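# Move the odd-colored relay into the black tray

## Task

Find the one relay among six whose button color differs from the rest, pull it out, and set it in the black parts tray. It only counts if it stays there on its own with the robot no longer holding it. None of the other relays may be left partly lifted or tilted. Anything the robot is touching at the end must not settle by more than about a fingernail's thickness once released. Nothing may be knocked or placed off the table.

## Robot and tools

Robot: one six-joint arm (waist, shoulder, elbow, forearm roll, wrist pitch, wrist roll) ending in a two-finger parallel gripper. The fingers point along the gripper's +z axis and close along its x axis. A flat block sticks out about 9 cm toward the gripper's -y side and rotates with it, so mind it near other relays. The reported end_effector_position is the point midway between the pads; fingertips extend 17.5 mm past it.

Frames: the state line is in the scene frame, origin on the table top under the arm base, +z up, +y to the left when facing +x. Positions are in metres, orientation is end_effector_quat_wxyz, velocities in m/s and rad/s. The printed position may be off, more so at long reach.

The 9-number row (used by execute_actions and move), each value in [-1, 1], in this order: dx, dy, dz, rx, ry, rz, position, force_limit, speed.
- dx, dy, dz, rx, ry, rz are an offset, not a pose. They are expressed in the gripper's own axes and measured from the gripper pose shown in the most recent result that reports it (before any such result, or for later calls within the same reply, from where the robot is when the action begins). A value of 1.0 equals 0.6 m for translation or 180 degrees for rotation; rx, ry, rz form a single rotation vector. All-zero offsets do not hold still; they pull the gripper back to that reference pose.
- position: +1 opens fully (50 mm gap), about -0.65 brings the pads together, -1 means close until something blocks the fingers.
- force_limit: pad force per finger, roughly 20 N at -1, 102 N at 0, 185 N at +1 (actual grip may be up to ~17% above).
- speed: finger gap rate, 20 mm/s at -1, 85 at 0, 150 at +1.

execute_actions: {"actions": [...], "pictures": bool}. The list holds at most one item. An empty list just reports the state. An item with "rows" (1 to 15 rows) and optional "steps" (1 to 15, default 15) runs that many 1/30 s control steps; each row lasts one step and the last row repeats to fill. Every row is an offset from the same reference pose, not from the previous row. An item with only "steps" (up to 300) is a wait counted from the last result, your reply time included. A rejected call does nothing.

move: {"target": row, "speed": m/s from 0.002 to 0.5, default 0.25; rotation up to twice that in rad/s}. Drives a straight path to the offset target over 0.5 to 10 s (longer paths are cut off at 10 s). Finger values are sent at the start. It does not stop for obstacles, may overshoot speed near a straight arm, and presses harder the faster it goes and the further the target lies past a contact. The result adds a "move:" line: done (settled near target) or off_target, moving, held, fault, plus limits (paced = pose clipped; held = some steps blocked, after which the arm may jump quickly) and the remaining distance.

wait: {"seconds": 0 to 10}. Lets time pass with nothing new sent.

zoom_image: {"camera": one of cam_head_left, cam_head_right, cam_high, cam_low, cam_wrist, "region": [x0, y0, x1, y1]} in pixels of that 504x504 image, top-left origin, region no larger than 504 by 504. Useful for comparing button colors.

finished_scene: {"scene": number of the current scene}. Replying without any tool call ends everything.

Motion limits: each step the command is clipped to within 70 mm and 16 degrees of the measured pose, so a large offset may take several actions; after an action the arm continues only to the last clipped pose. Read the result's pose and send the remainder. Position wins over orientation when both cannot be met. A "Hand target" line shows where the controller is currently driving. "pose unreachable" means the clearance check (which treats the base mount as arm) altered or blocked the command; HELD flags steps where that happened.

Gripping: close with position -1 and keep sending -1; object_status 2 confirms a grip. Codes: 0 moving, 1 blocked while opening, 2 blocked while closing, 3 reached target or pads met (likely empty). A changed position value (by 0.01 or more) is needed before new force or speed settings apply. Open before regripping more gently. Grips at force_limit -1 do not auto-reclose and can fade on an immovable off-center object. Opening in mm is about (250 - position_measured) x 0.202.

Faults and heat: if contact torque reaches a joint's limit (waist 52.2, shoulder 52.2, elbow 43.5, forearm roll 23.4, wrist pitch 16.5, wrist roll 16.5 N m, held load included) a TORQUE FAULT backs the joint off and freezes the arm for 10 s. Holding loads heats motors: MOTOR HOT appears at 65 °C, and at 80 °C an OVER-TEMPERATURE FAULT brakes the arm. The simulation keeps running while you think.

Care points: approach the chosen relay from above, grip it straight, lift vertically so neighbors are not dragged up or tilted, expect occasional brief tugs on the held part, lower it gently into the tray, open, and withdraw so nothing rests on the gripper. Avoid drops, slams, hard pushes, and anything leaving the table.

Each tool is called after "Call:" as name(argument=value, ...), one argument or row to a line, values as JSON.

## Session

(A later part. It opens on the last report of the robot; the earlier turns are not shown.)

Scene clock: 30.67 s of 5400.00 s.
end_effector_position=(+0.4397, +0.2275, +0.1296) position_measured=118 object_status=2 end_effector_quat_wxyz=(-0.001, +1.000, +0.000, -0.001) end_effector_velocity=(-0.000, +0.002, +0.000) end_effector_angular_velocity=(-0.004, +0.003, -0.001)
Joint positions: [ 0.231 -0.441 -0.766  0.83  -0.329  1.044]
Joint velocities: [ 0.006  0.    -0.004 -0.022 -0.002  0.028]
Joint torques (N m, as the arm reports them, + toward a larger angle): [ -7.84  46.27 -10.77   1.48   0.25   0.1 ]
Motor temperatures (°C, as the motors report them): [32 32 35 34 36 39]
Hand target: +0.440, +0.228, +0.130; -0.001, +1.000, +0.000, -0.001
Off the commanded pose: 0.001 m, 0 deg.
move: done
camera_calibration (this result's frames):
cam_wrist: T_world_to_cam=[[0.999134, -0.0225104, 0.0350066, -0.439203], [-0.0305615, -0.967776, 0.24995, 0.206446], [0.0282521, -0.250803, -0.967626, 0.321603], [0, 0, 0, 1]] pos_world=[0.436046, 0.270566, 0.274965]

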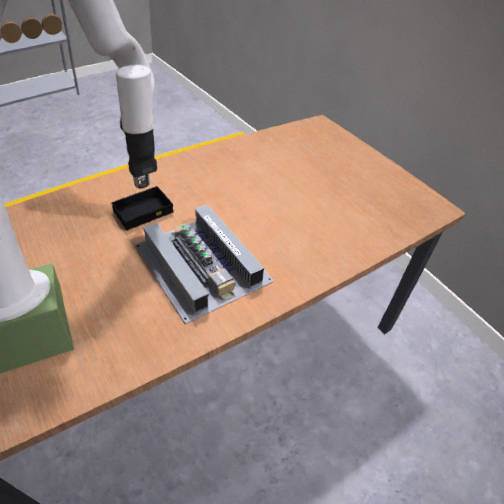

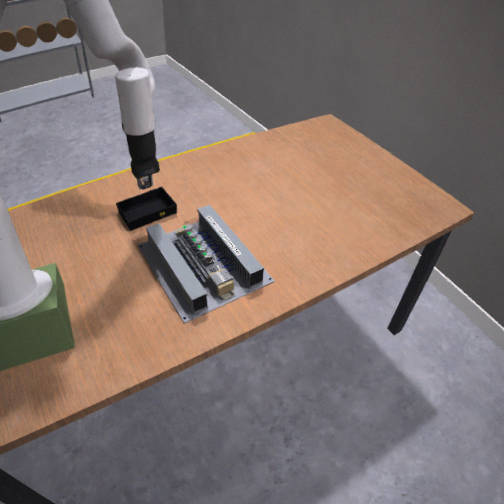

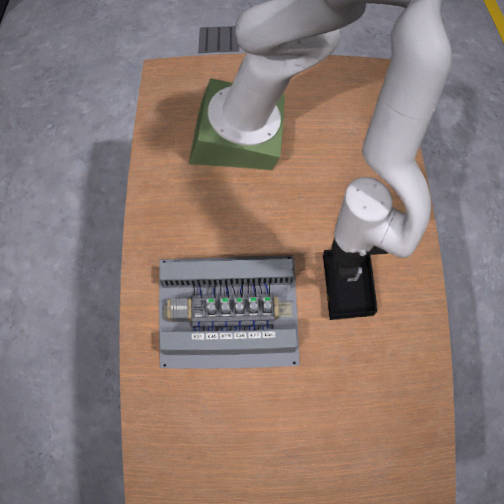

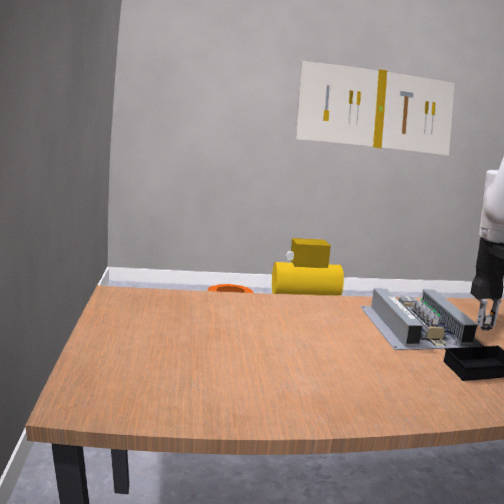

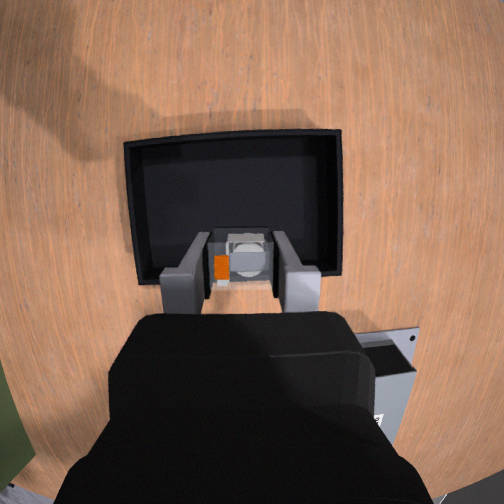

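Call:
move(
  target=[-0.01,-0.018,0.15,0,0,0,-1,-0.3,-0.5],
  speed=0.06,
)

Call:
move(
  target=[0,0,0.009,0,0,0,-1,-0.3,-0.5],
  speed=0.01,
)

Call:
move(
  target=[0,0,0,0,0,0,0.6,0,-0.5],
)

Call:
move(
  target=[0,0,-0.1,0,0,0,0.6,0,-0.5],
  speed=0.1,
)

Scene clock: 37.07 s of 5400.00 s.
end_effector_position=(+0.4332, +0.2383, +0.0398) position_measured=118 object_status=2 end_effector_quat_wxyz=(-0.000, +1.000, -0.000, -0.002) end_effector_velocity=(-0.000, +0.000, -0.001) end_effector_angular_velocity=(+0.007, -0.009, +0.001)
Joint positions: [ 0.305 -0.652 -0.81   1.39  -0.236  0.536]
Joint velocities: [-0.001 -0.     0.007  0.077  0.    -0.078]
Joint torques (N m, as the arm reports them, + toward a larger angle): [-10.89  47.17  -8.73   1.83   0.18  -0.15]
Motor temperatures (°C, as the motors report them): [32 32 35 34 36 39]
Hand target: +0.433, +0.238, +0.040; -0.001, +1.000, +0.000, -0.001
Off the commanded pose: 0.000 m, 0 deg.
After step 90, 1.50 s passed at rest.
move: done
camera_calibration (this result's frames):
cam_wrist: T_world_to_cam=[[0.999193, -0.0225853, 0.0332084, -0.429189], [-0.0302277, -0.967359, 0.2516, 0.238901], [0.026442, -0.252401, -0.967261, 0.238711], [0, 0, 0, 1]] pos_world=[0.429752, 0.28166, 0.185041]

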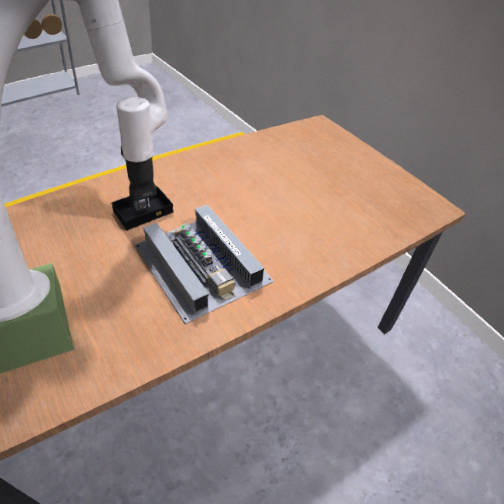

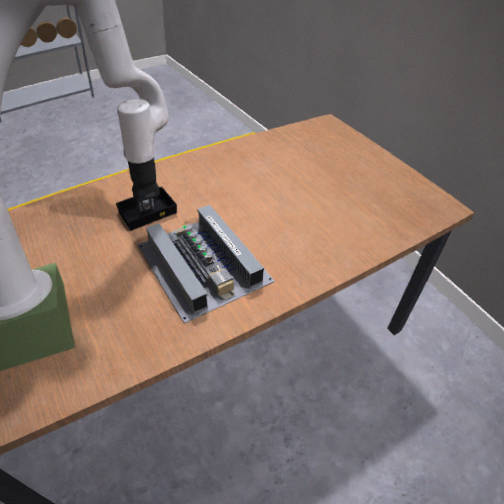

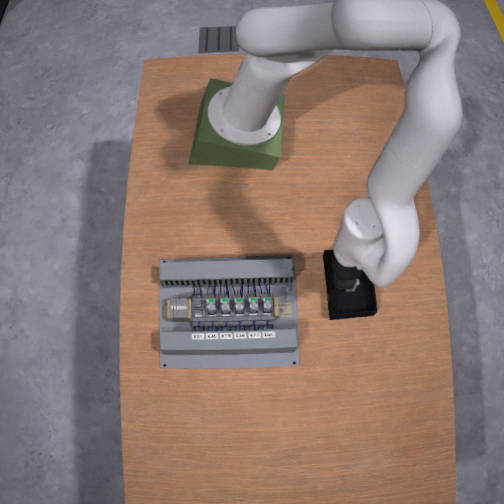

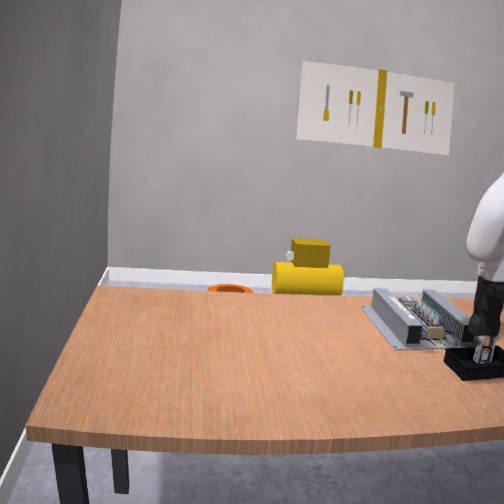

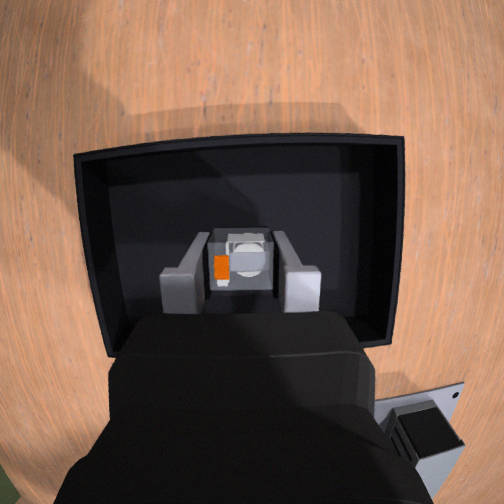

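Scene clock: 37.83 s of 5400.00 s.
end_effector_position=(+0.4331, +0.2383, +0.0345) position_measured=118 object_status=2 end_effector_quat_wxyz=(-0.000, +1.000, -0.000, -0.002) end_effector_velocity=(+0.000, +0.000, -0.001) end_effector_angular_velocity=(+0.001, -0.002, -0.001)
Joint positions: [ 0.308 -0.666 -0.814  1.428 -0.234  0.5  ]
Joint velocities: [ 0.    -0.003 -0.     0.018  0.    -0.017]
Joint torques (N m, as the arm reports them, + toward a larger angle): [ -8.35  48.74 -10.37   0.72   0.28  -0.1 ]
Motor temperatures (°C, as the motors report them): [32 32 35 34 36 39]
Hand target: +0.433, +0.238, +0.034; -0.000, +1.000, -0.000, -0.002
Off the commanded pose: 0.000 m, 0 deg.
move: done
camera_calibration (this result's frames):
cam_wrist: T_world_to_cam=[[0.999202, -0.0226136, 0.0329356, -0.428947], [-0.0301907, -0.967317, 0.251767, 0.240206], [0.0261658, -0.252561, -0.967227, 0.233718], [0, 0, 0, 1]] pos_world=[0.429742, 0.281684, 0.17971]

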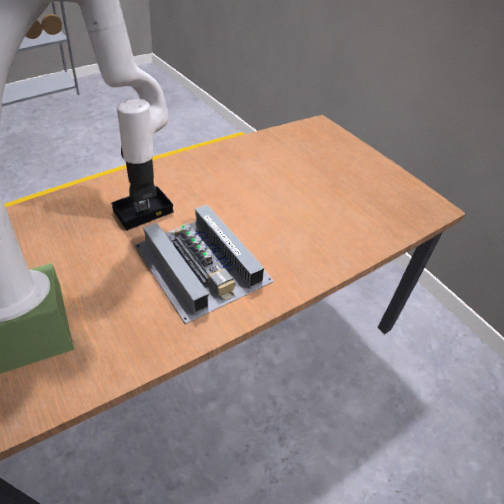

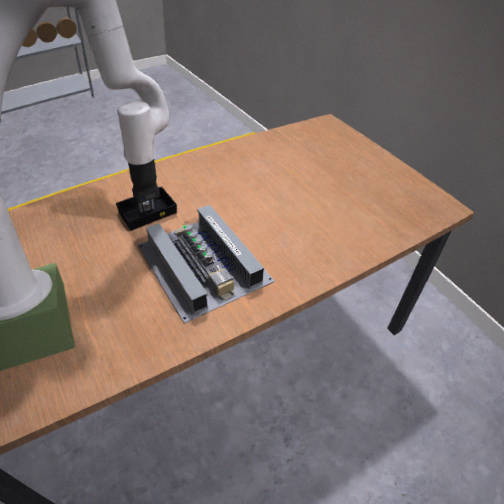

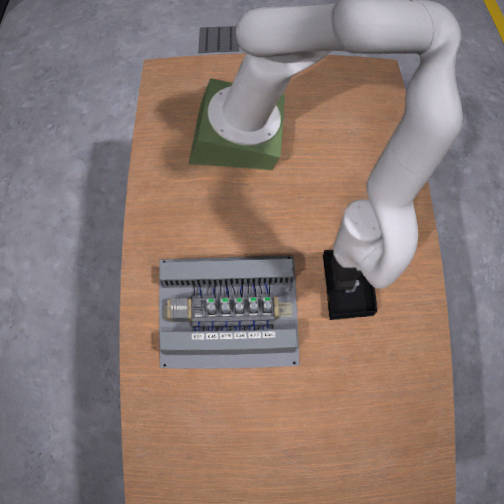

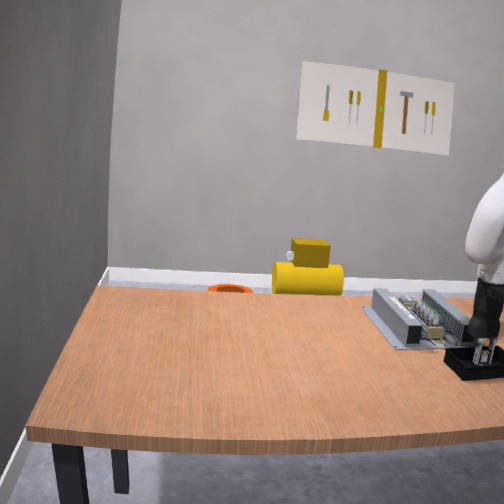

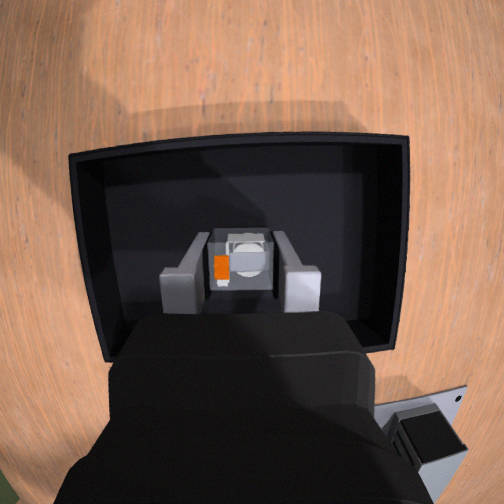

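Scene clock: 38.33 s of 5400.00 s.
end_effector_position=(+0.4331, +0.2383, +0.0345) position_measured=63 object_status=3 end_effector_quat_wxyz=(-0.000, +1.000, -0.000, -0.002) end_effector_velocity=(-0.001, -0.000, -0.001) end_effector_angular_velocity=(-0.000, +0.001, -0.003)
Joint positions: [ 0.308 -0.666 -0.814  1.428 -0.234  0.5  ]
Joint velocities: [ 0.    -0.001  0.001  0.002  0.     0.001]
Joint torques (N m, as the arm reports them, + toward a larger angle): [-10.21  44.27 -10.23  -0.55   0.24  -0.17]
Motor temperatures (°C, as the motors report them): [32 32 35 34 36 39]
Hand target: +0.433, +0.238, +0.034; -0.000, +1.000, -0.000, -0.002
Off the commanded pose: 0.000 m, 0 deg.
move: done
camera_calibration (this result's frames):
cam_wrist: T_world_to_cam=[[0.999201, -0.0226098, 0.0329421, -0.428951], [-0.0301886, -0.967318, 0.251764, 0.240207], [0.0261731, -0.252557, -0.967228, 0.233717], [0, 0, 0, 1]] pos_world=[0.429743, 0.281684, 0.179713]

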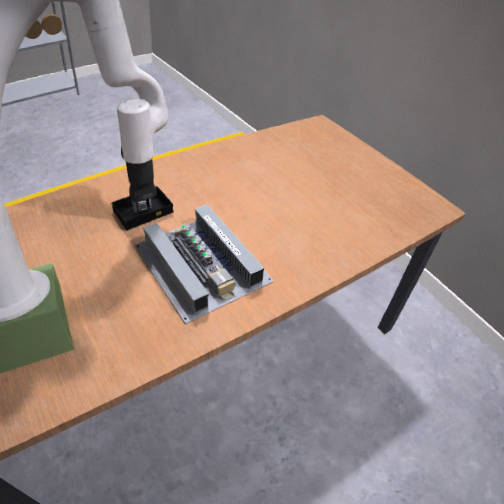

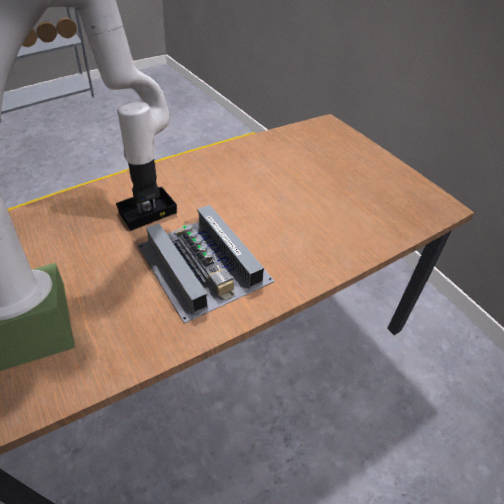

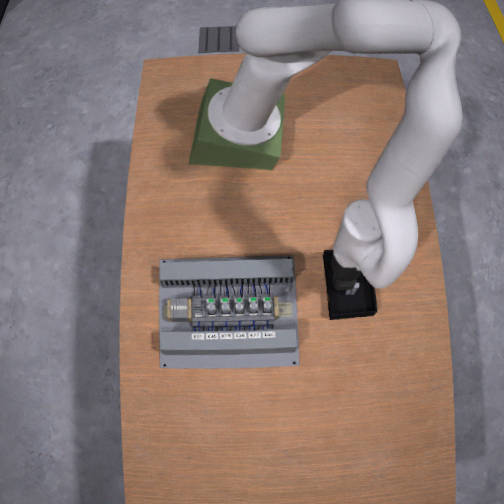

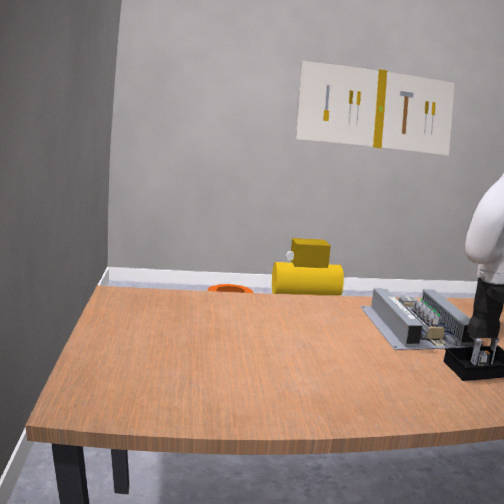

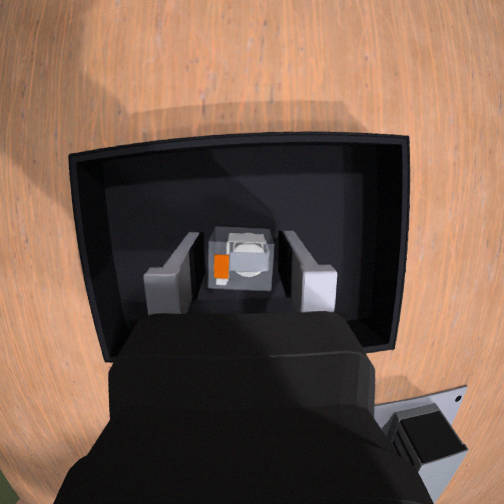

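Scene clock: 39.37 s of 5400.00 s.
end_effector_position=(+0.4335, +0.2383, +0.0943) position_measured=63 object_status=3 end_effector_quat_wxyz=(-0.001, +1.000, +0.000, -0.001) end_effector_velocity=(+0.000, +0.001, +0.001) end_effector_angular_velocity=(-0.011, +0.014, -0.002)
Joint positions: [ 0.276 -0.516 -0.772  1.025 -0.277  0.885]
Joint velocities: [ 0.004 -0.001 -0.013 -0.098 -0.009  0.102]
Joint torques (N m, as the arm reports them, + toward a larger angle): [-8.83 42.46 -9.76  2.36  0.19 -0.26]
Motor temperatures (°C, as the motors report them): [32 32 35 34 36 39]
Hand target: +0.434, +0.238, +0.095; -0.001, +1.000, +0.000, -0.001
Off the commanded pose: 0.000 m, 0 deg.
move: done
camera_calibration (this result's frames):
cam_wrist: T_world_to_cam=[[0.999137, -0.0225205, 0.0348977, -0.431519], [-0.0305419, -0.967795, 0.249882, 0.225542], [0.0281464, -0.250732, -0.967647, 0.290293], [0, 0, 0, 1]] pos_world=[0.429864, 0.281346, 0.239602]

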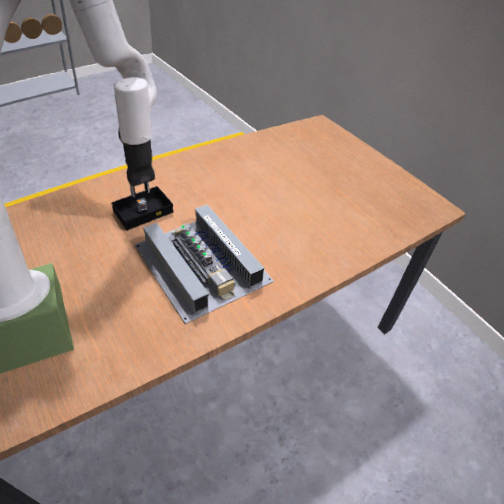

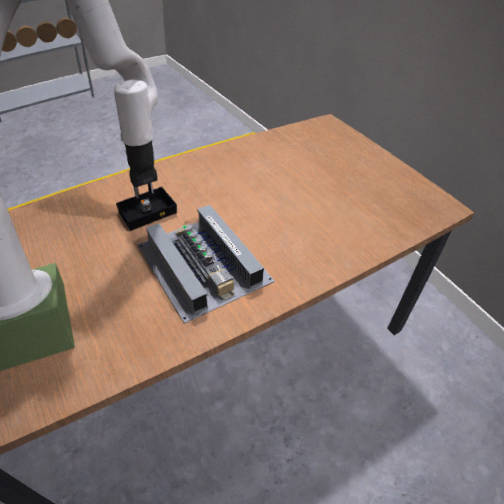

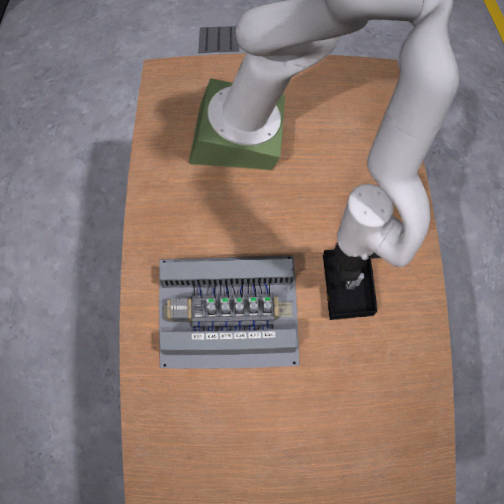

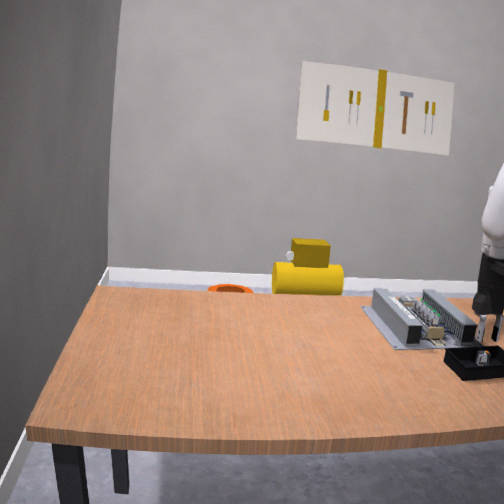

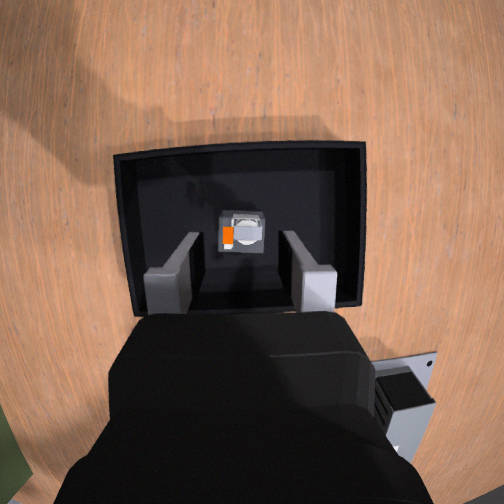

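Call:
finished_scene(
  scene=2,
)

The scene is finished: the task was done.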